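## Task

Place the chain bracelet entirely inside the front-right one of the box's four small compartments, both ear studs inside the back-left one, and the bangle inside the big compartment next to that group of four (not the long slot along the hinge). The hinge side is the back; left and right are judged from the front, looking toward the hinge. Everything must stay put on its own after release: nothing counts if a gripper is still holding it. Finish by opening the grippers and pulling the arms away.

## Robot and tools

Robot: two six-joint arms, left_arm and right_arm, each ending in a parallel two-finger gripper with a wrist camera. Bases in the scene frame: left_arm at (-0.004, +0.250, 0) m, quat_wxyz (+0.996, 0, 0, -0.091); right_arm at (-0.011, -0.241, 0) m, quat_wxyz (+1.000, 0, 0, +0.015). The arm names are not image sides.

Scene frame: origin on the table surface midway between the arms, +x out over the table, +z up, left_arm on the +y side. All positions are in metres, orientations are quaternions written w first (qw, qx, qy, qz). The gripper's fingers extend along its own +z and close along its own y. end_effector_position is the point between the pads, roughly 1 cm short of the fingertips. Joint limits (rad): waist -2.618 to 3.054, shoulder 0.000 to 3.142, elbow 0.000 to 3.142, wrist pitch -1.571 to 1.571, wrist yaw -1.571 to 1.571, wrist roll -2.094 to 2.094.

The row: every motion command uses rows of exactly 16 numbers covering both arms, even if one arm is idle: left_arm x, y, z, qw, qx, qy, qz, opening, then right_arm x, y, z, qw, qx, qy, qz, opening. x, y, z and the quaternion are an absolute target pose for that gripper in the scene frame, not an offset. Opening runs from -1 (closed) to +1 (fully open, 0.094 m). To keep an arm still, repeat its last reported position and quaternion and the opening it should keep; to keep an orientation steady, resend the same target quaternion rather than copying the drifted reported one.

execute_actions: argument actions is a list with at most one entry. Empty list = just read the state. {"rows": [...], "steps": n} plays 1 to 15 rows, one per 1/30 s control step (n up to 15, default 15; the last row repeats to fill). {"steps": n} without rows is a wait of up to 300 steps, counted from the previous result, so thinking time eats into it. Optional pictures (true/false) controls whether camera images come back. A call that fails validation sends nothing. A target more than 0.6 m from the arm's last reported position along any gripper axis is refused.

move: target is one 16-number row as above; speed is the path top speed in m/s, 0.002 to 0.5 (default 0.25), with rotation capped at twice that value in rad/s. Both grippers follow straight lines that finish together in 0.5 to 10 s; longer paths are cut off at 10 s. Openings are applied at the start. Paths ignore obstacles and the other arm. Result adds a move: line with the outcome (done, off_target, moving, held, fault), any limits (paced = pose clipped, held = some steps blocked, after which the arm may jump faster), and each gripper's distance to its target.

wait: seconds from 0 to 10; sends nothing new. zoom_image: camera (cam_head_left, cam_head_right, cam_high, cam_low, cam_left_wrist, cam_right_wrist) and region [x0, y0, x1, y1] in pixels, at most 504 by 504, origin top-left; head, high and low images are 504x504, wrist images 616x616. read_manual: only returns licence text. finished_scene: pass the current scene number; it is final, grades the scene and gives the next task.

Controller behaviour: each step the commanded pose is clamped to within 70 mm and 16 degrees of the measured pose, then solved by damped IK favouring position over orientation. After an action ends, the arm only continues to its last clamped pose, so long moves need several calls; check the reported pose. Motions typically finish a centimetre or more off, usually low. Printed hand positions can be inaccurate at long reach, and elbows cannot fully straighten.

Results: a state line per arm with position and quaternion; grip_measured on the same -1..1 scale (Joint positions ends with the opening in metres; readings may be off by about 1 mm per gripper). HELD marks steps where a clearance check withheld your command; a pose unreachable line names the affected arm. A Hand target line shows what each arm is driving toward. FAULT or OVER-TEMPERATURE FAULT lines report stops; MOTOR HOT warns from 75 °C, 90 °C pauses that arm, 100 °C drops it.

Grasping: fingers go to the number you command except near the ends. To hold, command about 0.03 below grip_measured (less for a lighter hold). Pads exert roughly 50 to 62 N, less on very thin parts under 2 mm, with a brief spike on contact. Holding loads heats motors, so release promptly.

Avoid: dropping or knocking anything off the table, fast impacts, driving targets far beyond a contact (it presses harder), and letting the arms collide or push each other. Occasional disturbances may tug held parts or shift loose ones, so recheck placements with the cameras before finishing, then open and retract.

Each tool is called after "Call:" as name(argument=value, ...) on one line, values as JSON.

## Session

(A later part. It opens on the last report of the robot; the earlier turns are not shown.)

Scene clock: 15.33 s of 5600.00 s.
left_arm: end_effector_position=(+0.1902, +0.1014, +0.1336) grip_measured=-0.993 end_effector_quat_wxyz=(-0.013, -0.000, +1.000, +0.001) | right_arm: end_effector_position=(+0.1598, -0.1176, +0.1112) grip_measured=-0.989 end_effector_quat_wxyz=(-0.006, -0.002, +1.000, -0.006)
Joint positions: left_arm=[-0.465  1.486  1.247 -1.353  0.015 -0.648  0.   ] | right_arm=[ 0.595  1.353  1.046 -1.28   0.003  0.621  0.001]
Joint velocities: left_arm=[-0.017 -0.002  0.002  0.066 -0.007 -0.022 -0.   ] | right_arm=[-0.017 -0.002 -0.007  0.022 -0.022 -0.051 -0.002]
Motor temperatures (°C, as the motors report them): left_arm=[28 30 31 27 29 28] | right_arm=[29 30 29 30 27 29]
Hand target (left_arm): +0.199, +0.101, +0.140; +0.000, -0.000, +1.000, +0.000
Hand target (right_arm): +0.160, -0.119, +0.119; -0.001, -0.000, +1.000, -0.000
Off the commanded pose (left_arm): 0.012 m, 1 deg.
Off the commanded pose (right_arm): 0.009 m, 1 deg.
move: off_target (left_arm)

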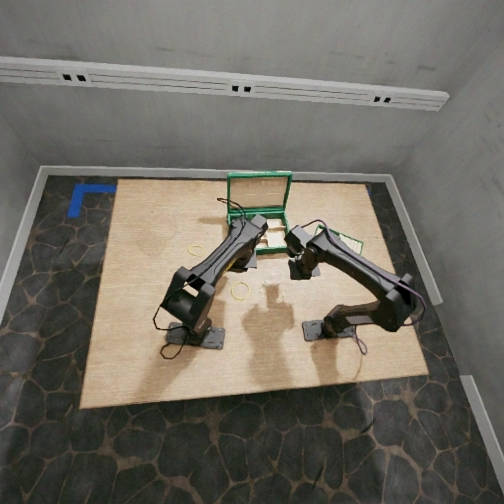

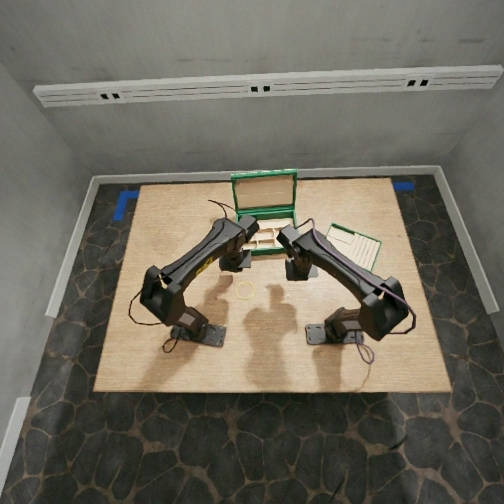

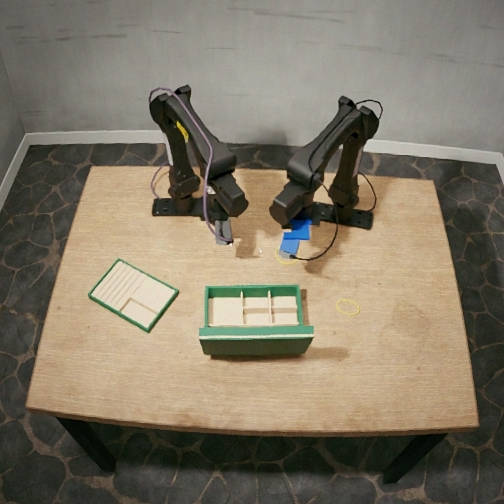

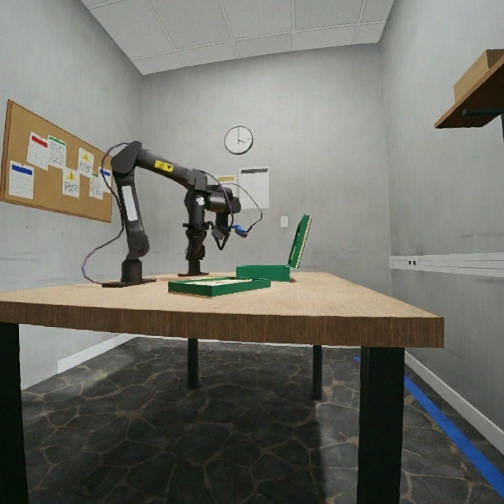

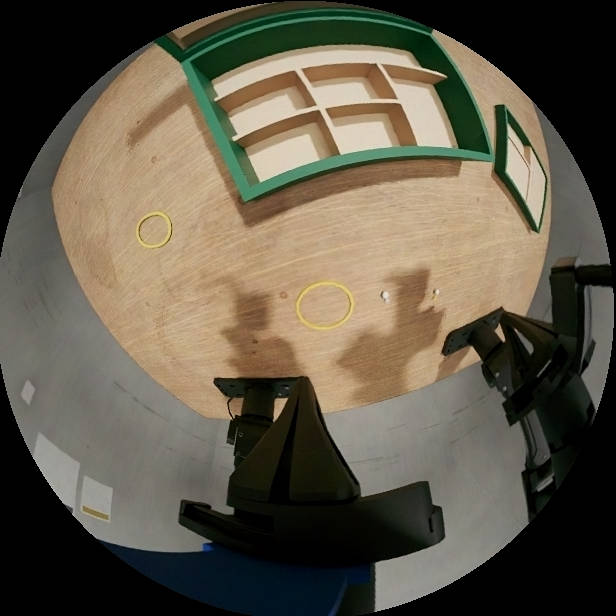

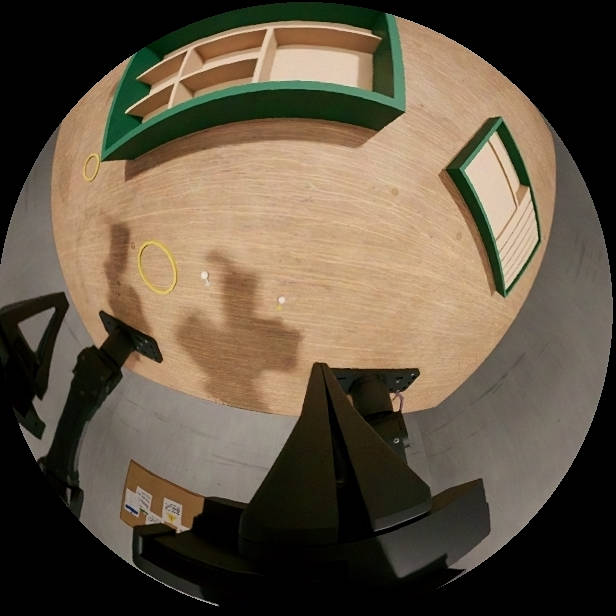

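Too high; go lower.

Call:
move(target=[0.16,0.12,0.02,0,0,1,0,-0.3,0.128,-0.085,0.02,0,0,1,0,-0.3], speed=0.1)

Call:
move(target=[0.16,0.12,-0.008,0,0,1,0,-0.3,0.128,-0.085,-0.008,0,0,1,0,-0.3], speed=0.02)

Scene clock: 17.97 s of 5600.00 s.
left_arm: end_effector_position=(+0.1593, +0.1195, +0.0192) grip_measured=-0.301 end_effector_quat_wxyz=(-0.015, -0.000, +1.000, +0.002) | right_arm: end_effector_position=(+0.1309, -0.0860, +0.0259) grip_measured=-0.302 end_effector_quat_wxyz=(+0.005, +0.002, +1.000, +0.003)
Joint positions: left_arm=[-0.485  1.458  0.751 -0.89   0.015 -0.669  0.033] | right_arm=[ 0.799  1.411  0.741 -0.89   0.002  0.833  0.033]
Joint velocities: left_arm=[-0.032  0.007 -0.007  0.022  0.022  0.022 -0.   ] | right_arm=[ 0.012 -0.002 -0.007  0.007  0.007  0.007 -0.001]
Motor temperatures (°C, as the motors report them): left_arm=[28 30 31 27 29 28] | right_arm=[29 30 29 30 27 29]
Hand target (left_arm): +0.161, +0.119, +0.020; -0.000, -0.000, +1.000, -0.000
Hand target (right_arm): +0.128, -0.086, +0.021; +0.002, +0.000, +1.000, +0.000
Off the commanded pose (left_arm): 0.001 m, 2 deg.
Off the commanded pose (right_arm): 0.007 m, 1 deg.
move: done

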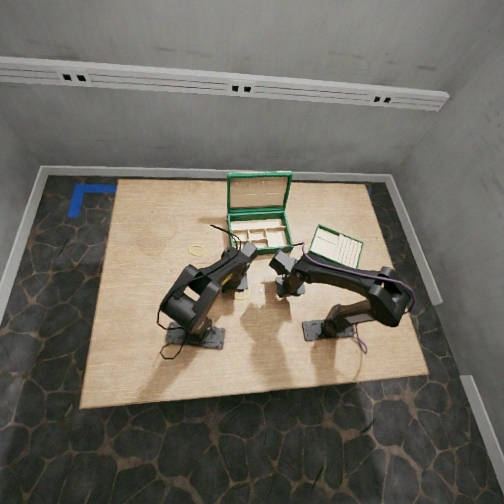

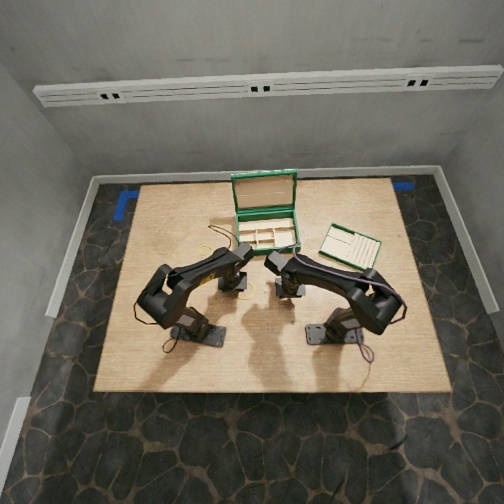

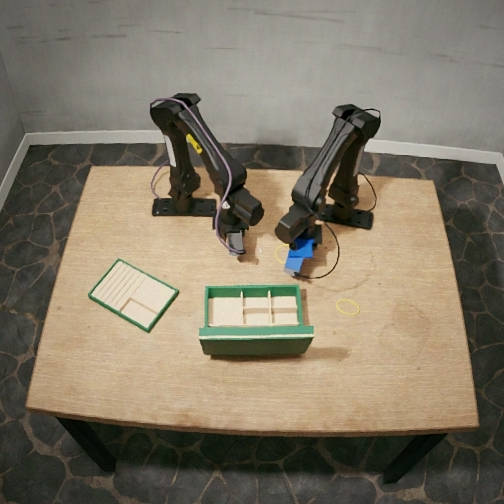

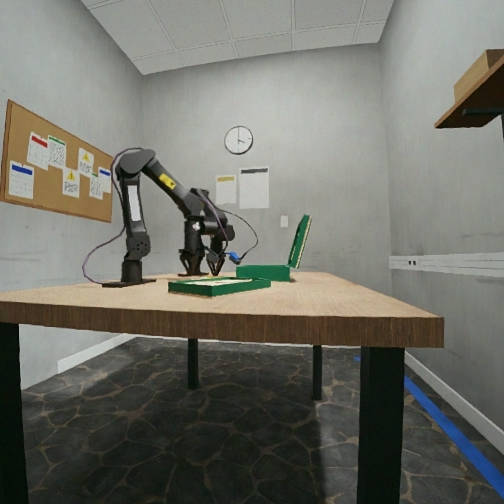

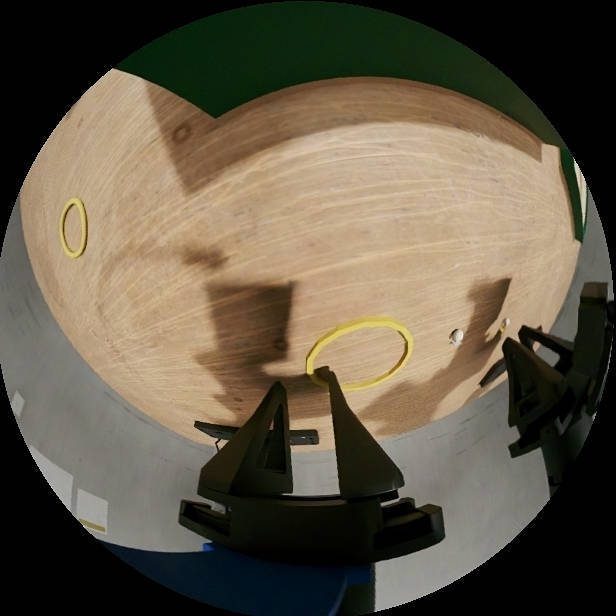

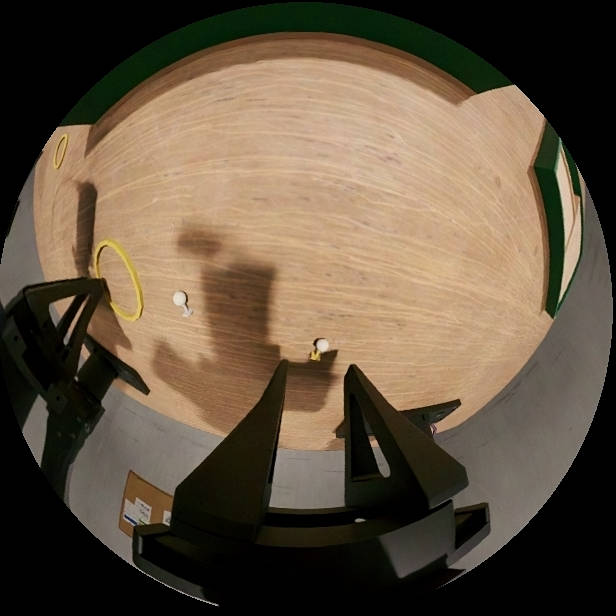

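Scene clock: 19.90 s of 5600.00 s.
left_arm: end_effector_position=(+0.1604, +0.1186, +0.0114) grip_measured=-0.301 end_effector_quat_wxyz=(-0.006, -0.002, +1.000, -0.005) | right_arm: end_effector_position=(+0.1310, -0.0858, +0.0069) grip_measured=-0.302 end_effector_quat_wxyz=(+0.004, +0.003, +1.000, +0.003)
Joint positions: left_arm=[-0.485  1.458  0.717 -0.833  0.015 -0.671  0.033] | right_arm=[ 0.799  1.453  0.693 -0.8    0.002  0.835  0.033]
Joint velocities: left_arm=[-0.007  0.012  0.012  0.007  0.051  0.022  0.   ] | right_arm=[-0.027 -0.012 -0.007  0.022 -0.022 -0.022 -0.001]
Motor temperatures (°C, as the motors report them): left_arm=[28 30 31 27 29 28] | right_arm=[29 30 29 30 27 29]
Hand target (left_arm): +0.159, +0.121, -0.006; -0.001, -0.000, +1.000, +0.001
Hand target (right_arm): +0.127, -0.086, -0.007; -0.000, -0.000, +1.000, -0.000
Off the commanded pose (left_arm): 0.019 m, 1 deg.
Off the commanded pose (right_arm): 0.015 m, 1 deg.
move: off_target (left_arm, right_arm)

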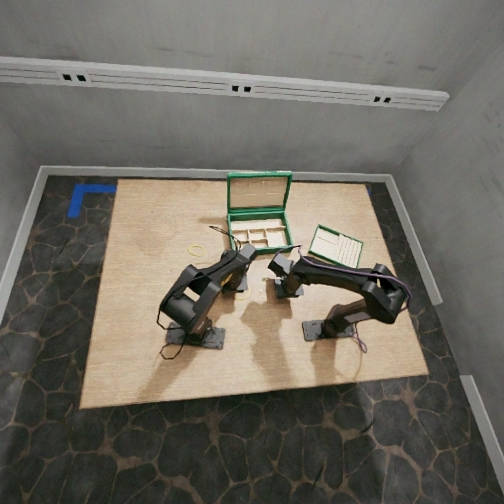

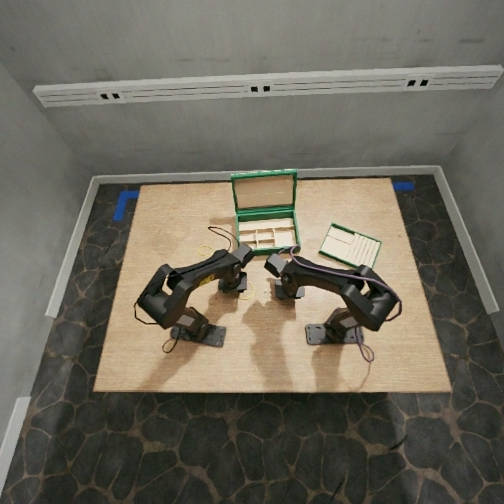

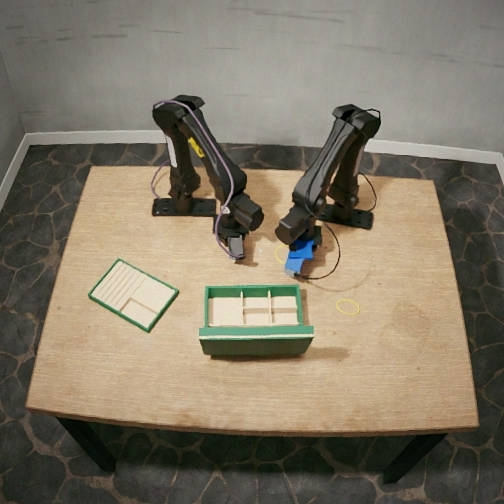

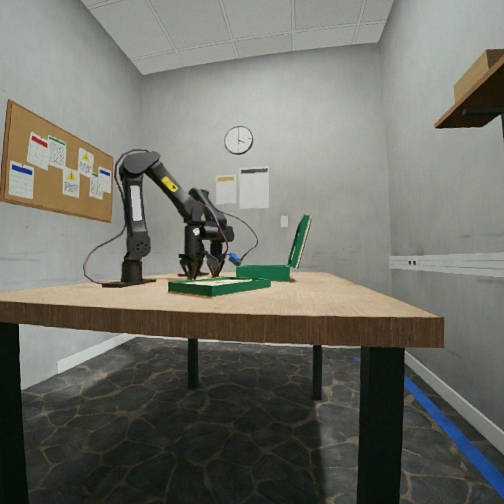

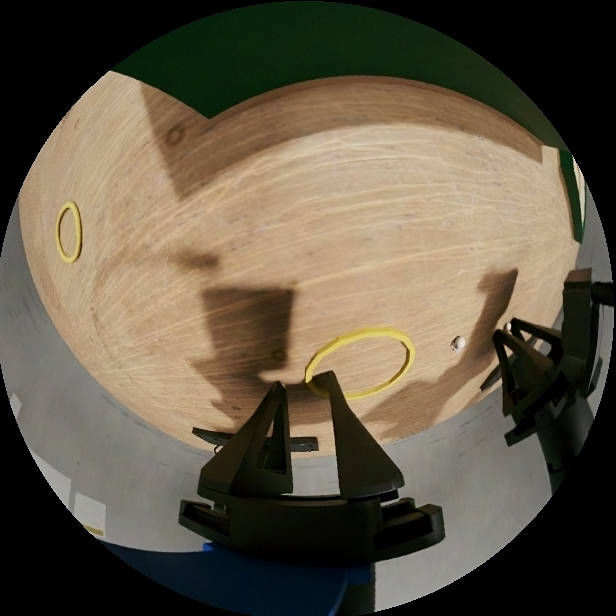

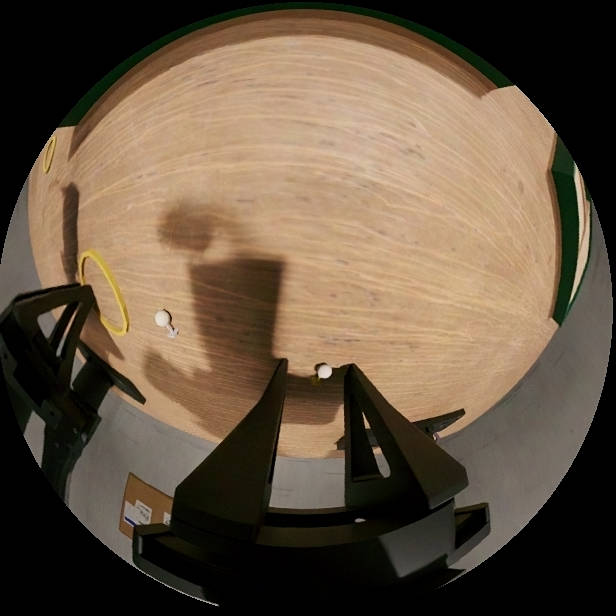

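Call:
move(target=[0.175,0.118,0.025,0,0,1,0,-0.3,0.13,-0.085,0.002,0,0,1,0,-1], speed=0.03)

Call:
move(target=[0.175,0.118,-0.004,0,0,1,0,-0.3,0.13,-0.1,0.08,0,0,1,0,-1], speed=0.05)

Call:
move(target=[0.175,0.118,0.002,0,0,1,0,-1,0.13,-0.1,0.08,0,0,1,0,-1], speed=0.05)

Call:
move(target=[0.2,0.1,0.14,0,0,1,0,-1,0.13,-0.1,0.08,0,0,1,0,-1], speed=0.1)

Scene clock: 22.30 s of 5600.00 s.
left_arm: end_effector_position=(+0.1647, +0.1199, +0.0203) grip_measured=-0.301 end_effector_quat_wxyz=(-0.009, -0.001, +1.000, -0.002) | right_arm: end_effector_position=(+0.1307, -0.0874, +0.0069) grip_measured=-0.953 end_effector_quat_wxyz=(+0.004, +0.003, +1.000, -0.001)
Joint positions: left_arm=[-0.468  1.458  0.756 -0.881  0.015 -0.652  0.033] | right_arm=[ 0.799  1.453  0.693 -0.806  0.007  0.835  0.002]
Joint velocities: left_arm=[-0.007 -0.012 -0.017 -0.007  0.051  0.022  0.   ] | right_arm=[ 0.002  0.017  0.002 -0.037  0.022  0.007 -0.001]
Motor temperatures (°C, as the motors report them): left_arm=[28 30 31 27 29 28] | right_arm=[29 30 29 30 27 29]
Hand target (left_arm): +0.175, +0.118, +0.025; +0.000, -0.000, +1.000, -0.000
Hand target (right_arm): +0.130, -0.085, +0.002; +0.000, -0.000, +1.000, -0.000
Off the commanded pose (left_arm): 0.011 m, 1 deg.
Off the commanded pose (right_arm): 0.005 m, 1 deg.
move: off_target (left_arm)

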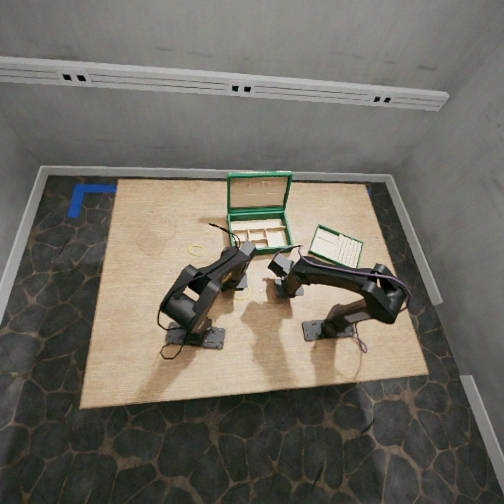

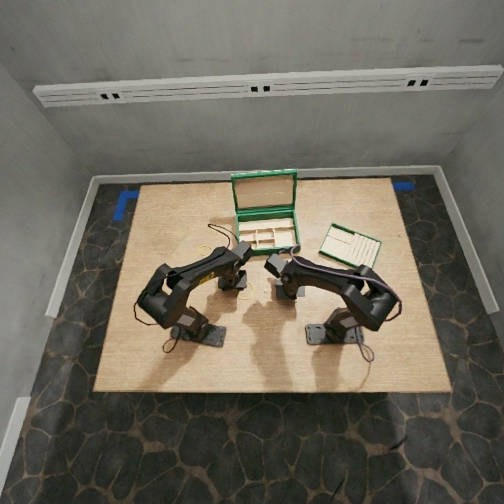

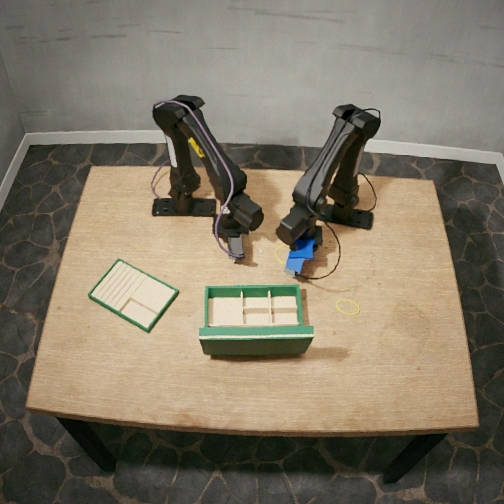

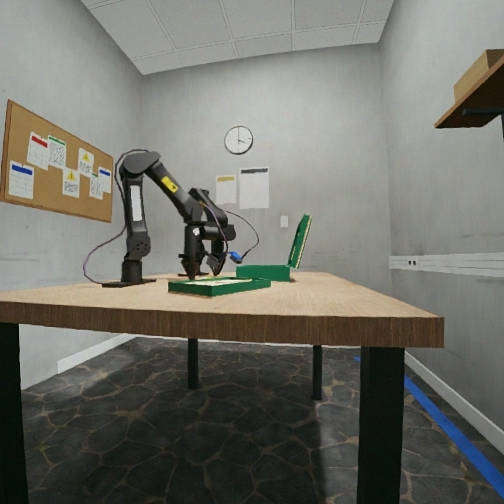

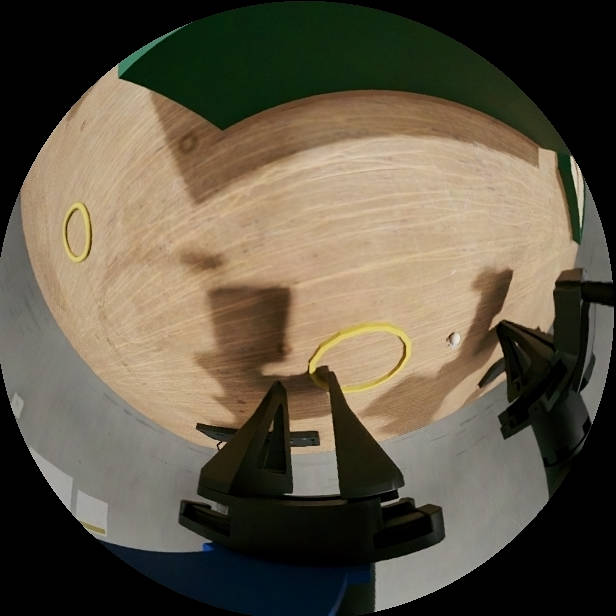

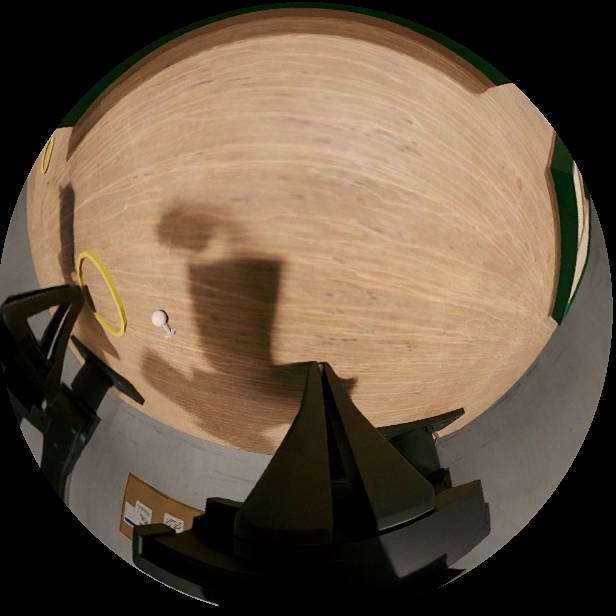

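Scene clock: 24.30 s of 5600.00 s.
left_arm: end_effector_position=(+0.1728, +0.1138, +0.0120) grip_measured=-0.301 end_effector_quat_wxyz=(-0.003, -0.001, +1.000, -0.007) | right_arm: end_effector_position=(+0.1288, -0.0990, +0.0711) grip_measured=-0.953 end_effector_quat_wxyz=(-0.004, -0.002, +1.000, -0.007)
Joint positions: left_arm=[-0.468  1.499  0.756 -0.823  0.014 -0.652  0.033] | right_arm=[ 0.764  1.33   0.868 -1.125  0.004  0.789  0.002]
Joint velocities: left_arm=[-0.007 -0.012 -0.022  0.007  0.007 -0.022 -0.001] | right_arm=[-0.007 -0.007 -0.002 -0.051 -0.066  0.007 -0.001]
Motor temperatures (°C, as the motors report them): left_arm=[28 30 31 27 29 28] | right_arm=[29 30 29 30 27 29]
Hand target (left_arm): +0.174, +0.119, -0.003; -0.000, -0.000, +1.000, +0.001
Hand target (right_arm): +0.130, -0.099, +0.079; -0.000, -0.000, +1.000, -0.000
Off the commanded pose (left_arm): 0.017 m, 1 deg.
Off the commanded pose (right_arm): 0.009 m, 1 deg.
move: off_target (left_arm)

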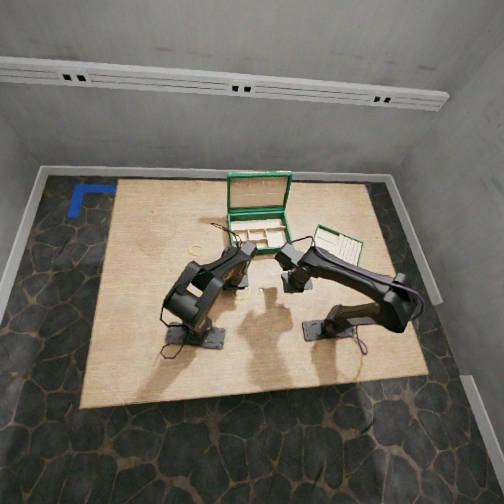

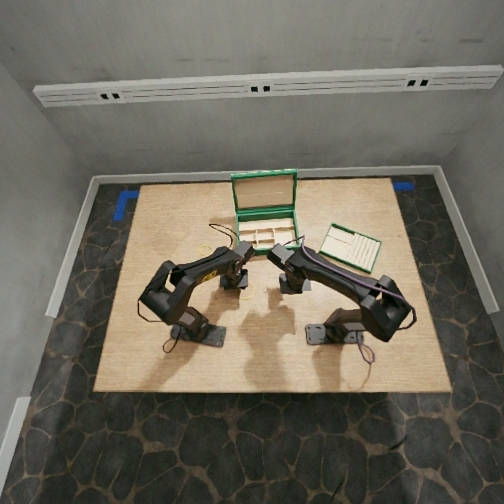

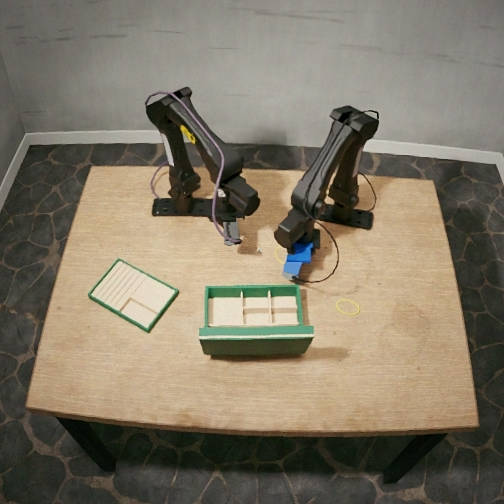

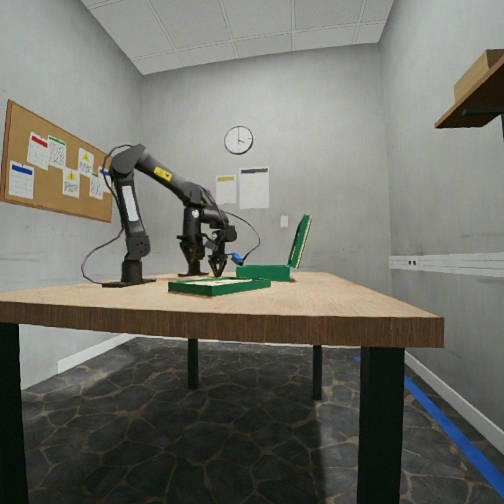

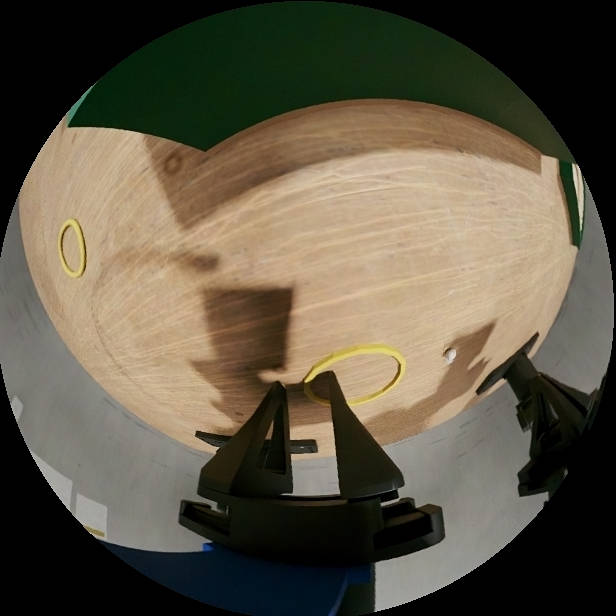

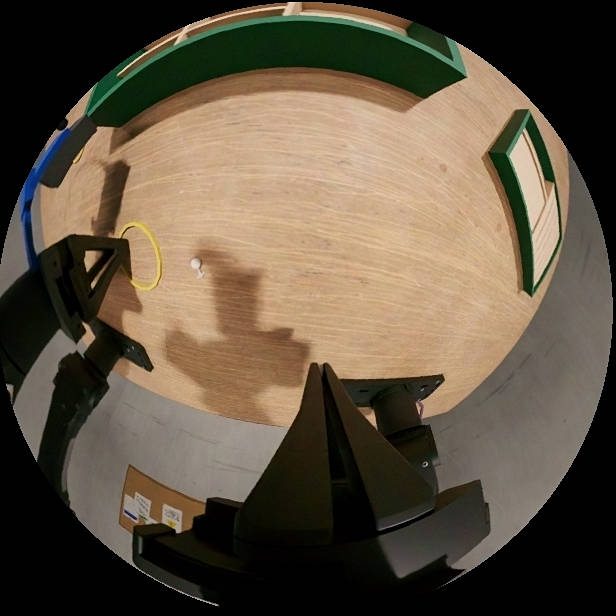

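Scene clock: 25.00 s of 5600.00 s.
left_arm: end_effector_position=(+0.1721, +0.1159, +0.0120) grip_measured=-0.980 end_effector_quat_wxyz=(-0.003, -0.000, +1.000, -0.002) | right_arm: end_effector_position=(+0.1284, -0.0995, +0.0711) grip_measured=-0.953 end_effector_quat_wxyz=(-0.005, -0.003, +1.000, -0.008)
Joint positions: left_arm=[-0.468  1.499  0.756 -0.831  0.007 -0.651  0.001] | right_arm=[ 0.764  1.33   0.868 -1.127  0.004  0.788  0.002]
Joint velocities: left_arm=[-0.012 -0.022 -0.027  0.037  0.095 -0.037 -0.001] | right_arm=[-0.007 -0.007  0.002 -0.081  0.037  0.007 -0.   ]
Motor temperatures (°C, as the motors report them): left_arm=[28 30 31 27 29 28] | right_arm=[29 30 29 30 27 29]
Hand target (left_arm): +0.175, +0.118, +0.003; -0.000, -0.000, +1.000, +0.000
Hand target (right_arm): +0.130, -0.100, +0.080; -0.000, +0.000, +1.000, -0.000
Off the commanded pose (left_arm): 0.011 m, 0 deg.
Off the commanded pose (right_arm): 0.009 m, 1 deg.
move: off_target (left_arm)

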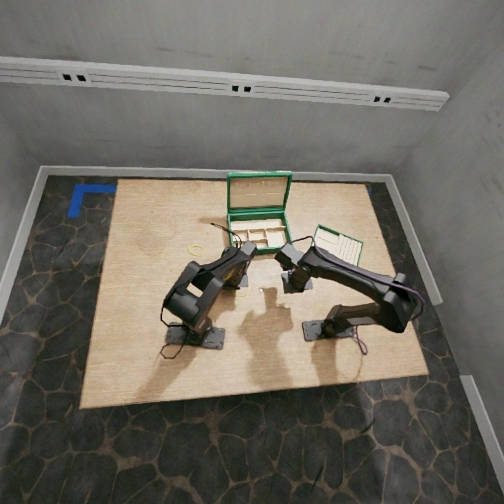

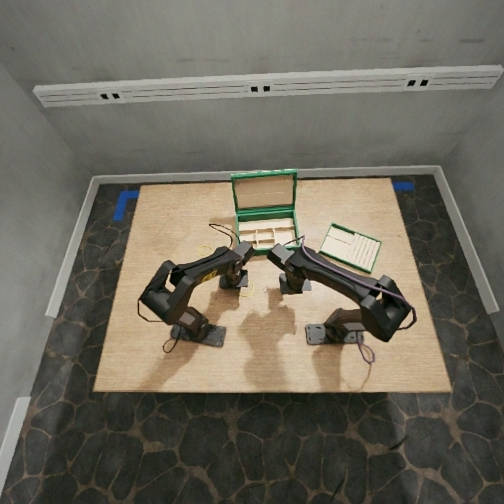

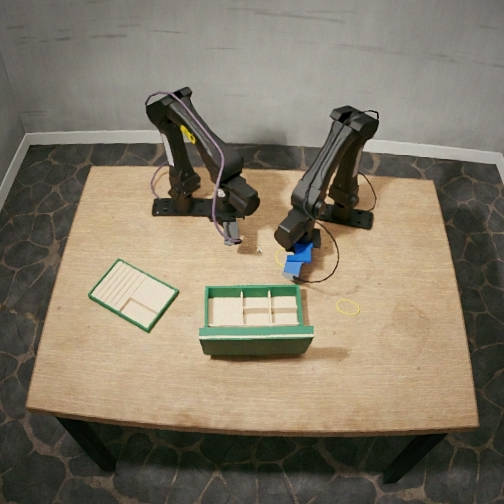

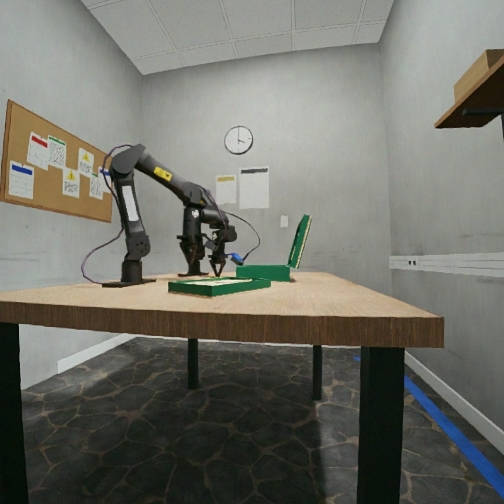

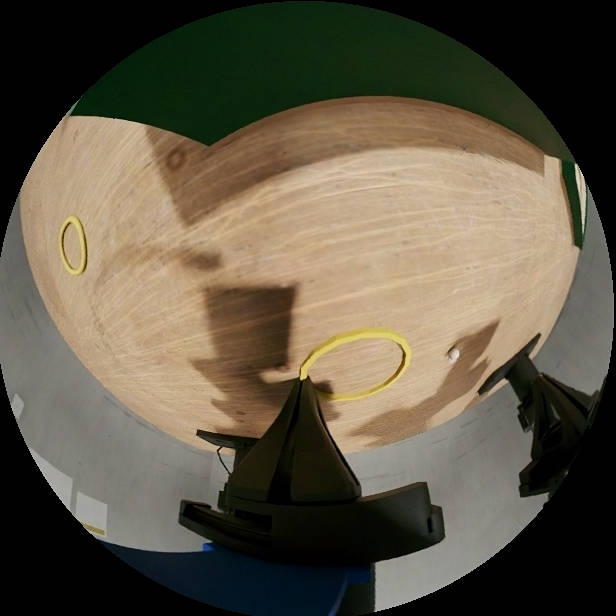

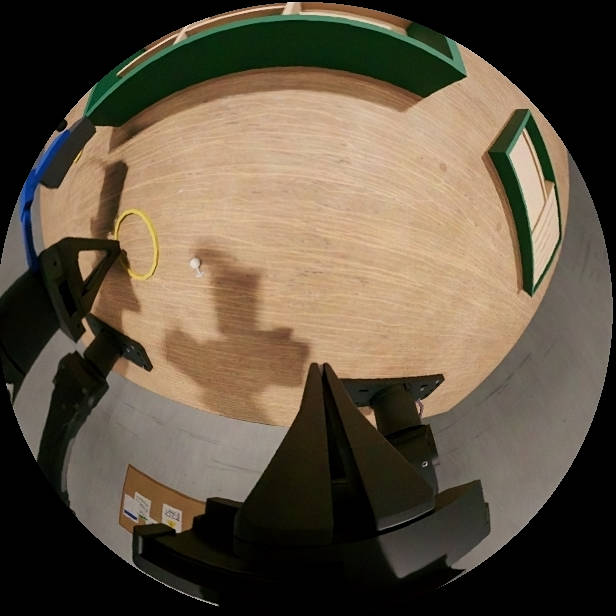

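Scene clock: 26.90 s of 5600.00 s.
left_arm: end_effector_position=(+0.1902, +0.1021, +0.1326) grip_measured=-0.980 end_effector_quat_wxyz=(-0.012, +0.001, +1.000, +0.005) | right_arm: end_effector_position=(+0.1283, -0.0996, +0.0711) grip_measured=-0.953 end_effector_quat_wxyz=(-0.005, -0.003, +1.000, -0.008)
Joint positions: left_arm=[-0.468  1.489  1.245 -1.353  0.007 -0.648  0.001] | right_arm=[ 0.764  1.33   0.868 -1.128  0.004  0.788  0.002]
Joint velocities: left_arm=[-0.012 -0.012 -0.017 -0.037 -0.022  0.007 -0.001] | right_arm=[-0.002  0.007  0.007 -0.037  0.007 -0.051 -0.001]
Motor temperatures (°C, as the motors report them): left_arm=[28 30 31 27 29 28] | right_arm=[29 30 30 30 27 29]
Hand target (left_arm): +0.199, +0.101, +0.140; +0.000, -0.000, +1.000, +0.000
Hand target (right_arm): +0.130, -0.100, +0.080; -0.000, +0.000, +1.000, +0.000
Off the commanded pose (left_arm): 0.012 m, 2 deg.
Off the commanded pose (right_arm): 0.009 m, 1 deg.
move: off_target (left_arm)

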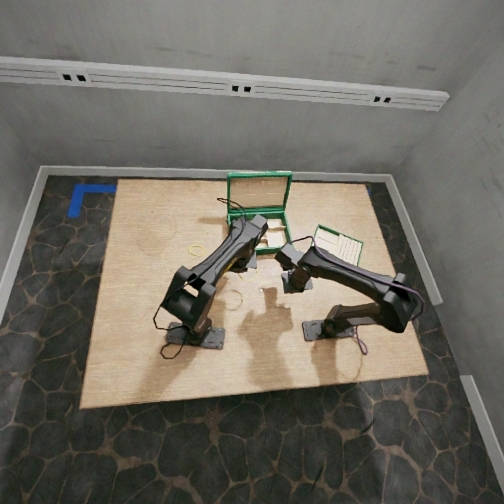

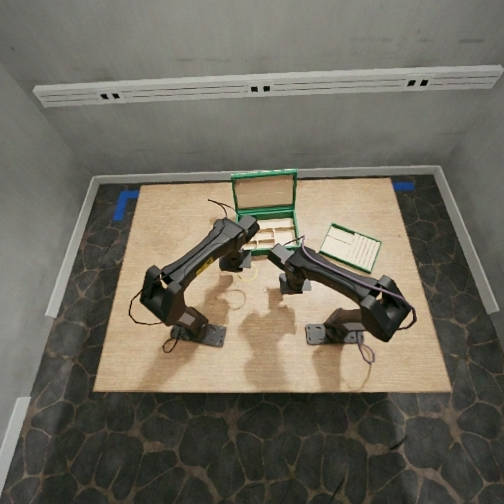

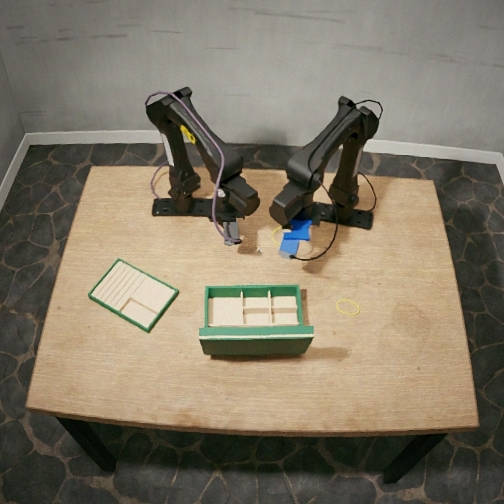

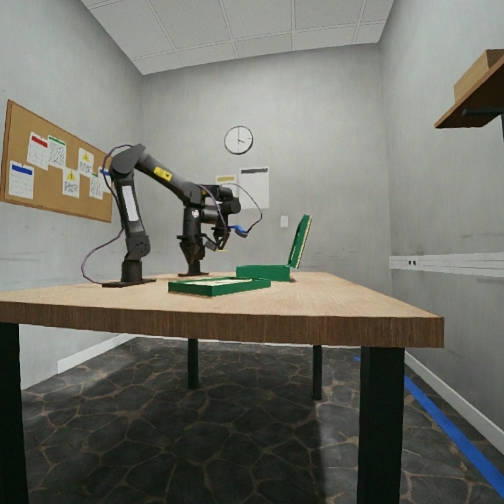

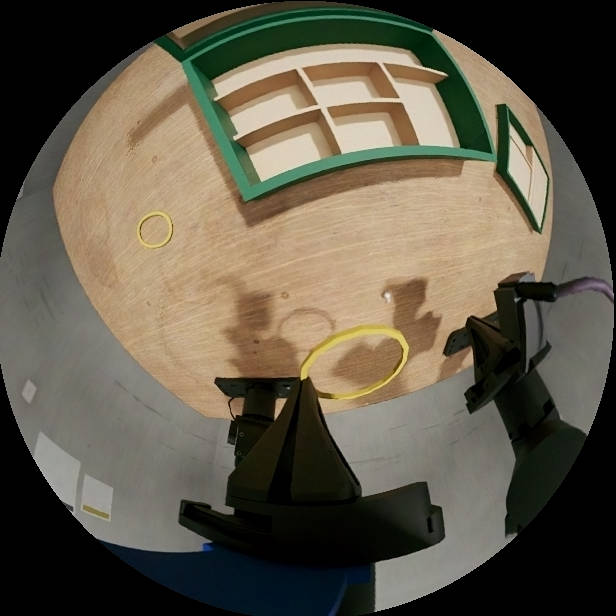

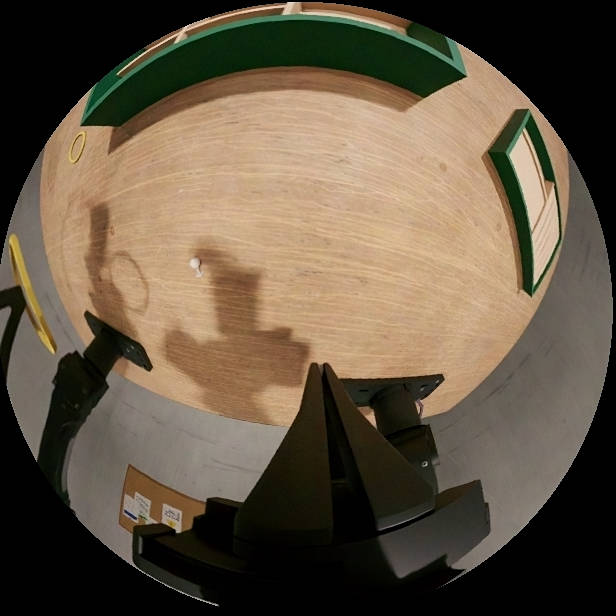

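Call:
move(target=[0.36,-0.05,0.1,0,0,1,0,-1,0.15,-0.3,0.1,0,0,1,0,-1], speed=0.15)

Scene clock: 30.63 s of 5600.00 s.
left_arm: end_effector_position=(+0.3580, -0.0415, +0.0890) grip_measured=-0.980 end_effector_quat_wxyz=(-0.014, -0.000, +1.000, +0.006) | right_arm: end_effector_position=(+0.1457, -0.2982, +0.0964) grip_measured=-0.953 end_effector_quat_wxyz=(-0.003, -0.001, +1.000, -0.004)
Joint positions: left_arm=[-0.495  2.463  2.435 -1.572  0.007 -0.678  0.001] | right_arm=[-0.376  1.164  0.859 -1.269  0.01  -0.349  0.002]
Joint velocities: left_arm=[ 0.007 -0.002  0.007  0.007  0.007  0.081 -0.001] | right_arm=[-0.002  0.002  0.002  0.051 -0.037 -0.051  0.001]
Motor temperatures (°C, as the motors report them): left_arm=[28 31 32 27 29 28] | right_arm=[29 30 30 30 27 29]
Hand target (left_arm): +0.361, -0.048, +0.100; +0.003, -0.000, +1.000, -0.002
Hand target (right_arm): +0.146, -0.298, +0.100; -0.007, +0.000, +1.000, +0.003
Off the commanded pose (left_arm): 0.014 m, 2 deg.
Off the commanded pose (right_arm): 0.006 m, 1 deg.
joint sent to its limit (left arm) — the command would take joint 4 (wrist pitch) past its lower limit, so that joint was sent only as far as its limit.
move: off_target (left_arm)

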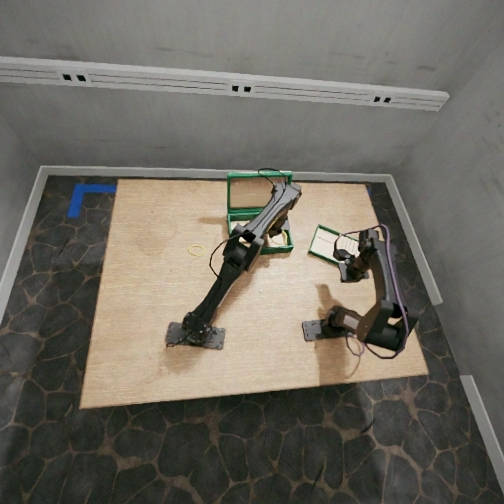

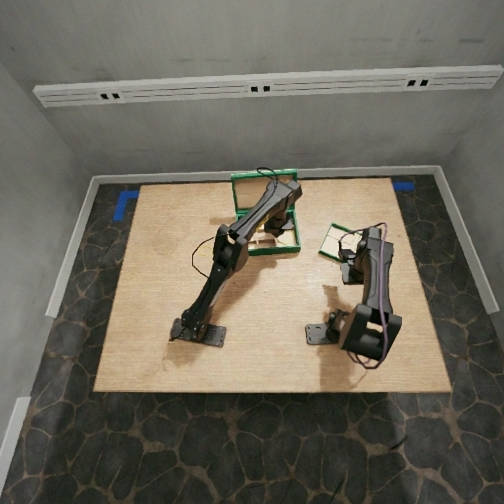

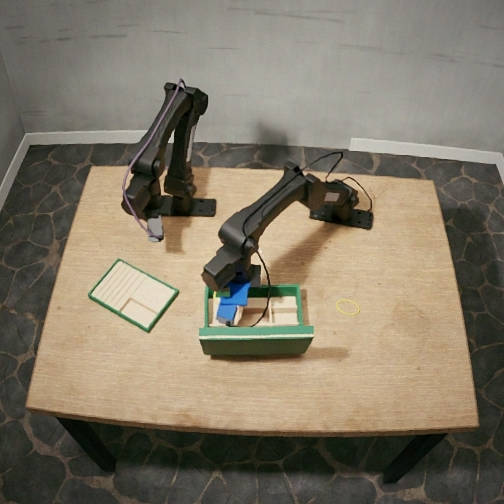

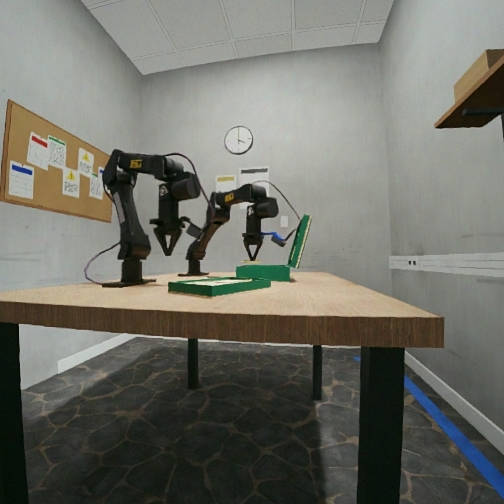

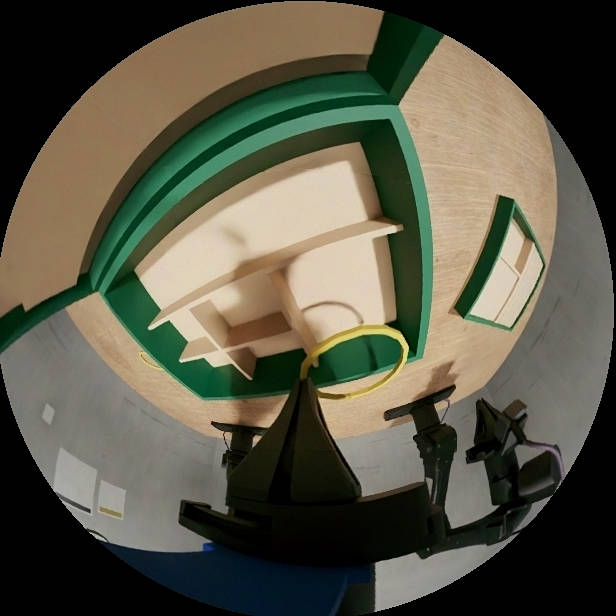

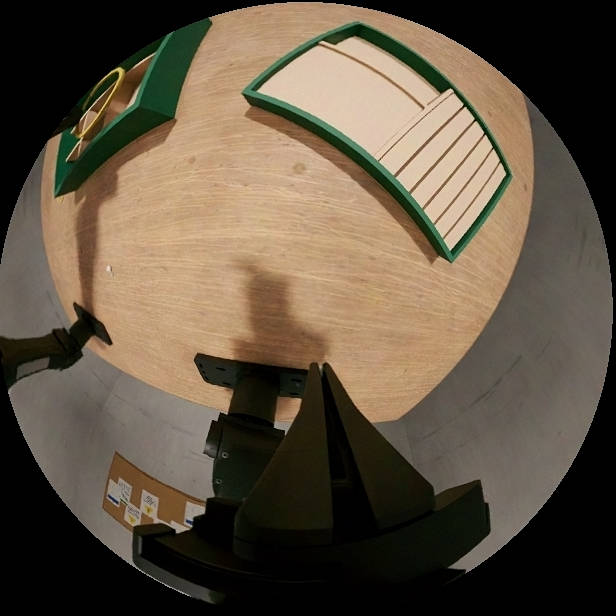

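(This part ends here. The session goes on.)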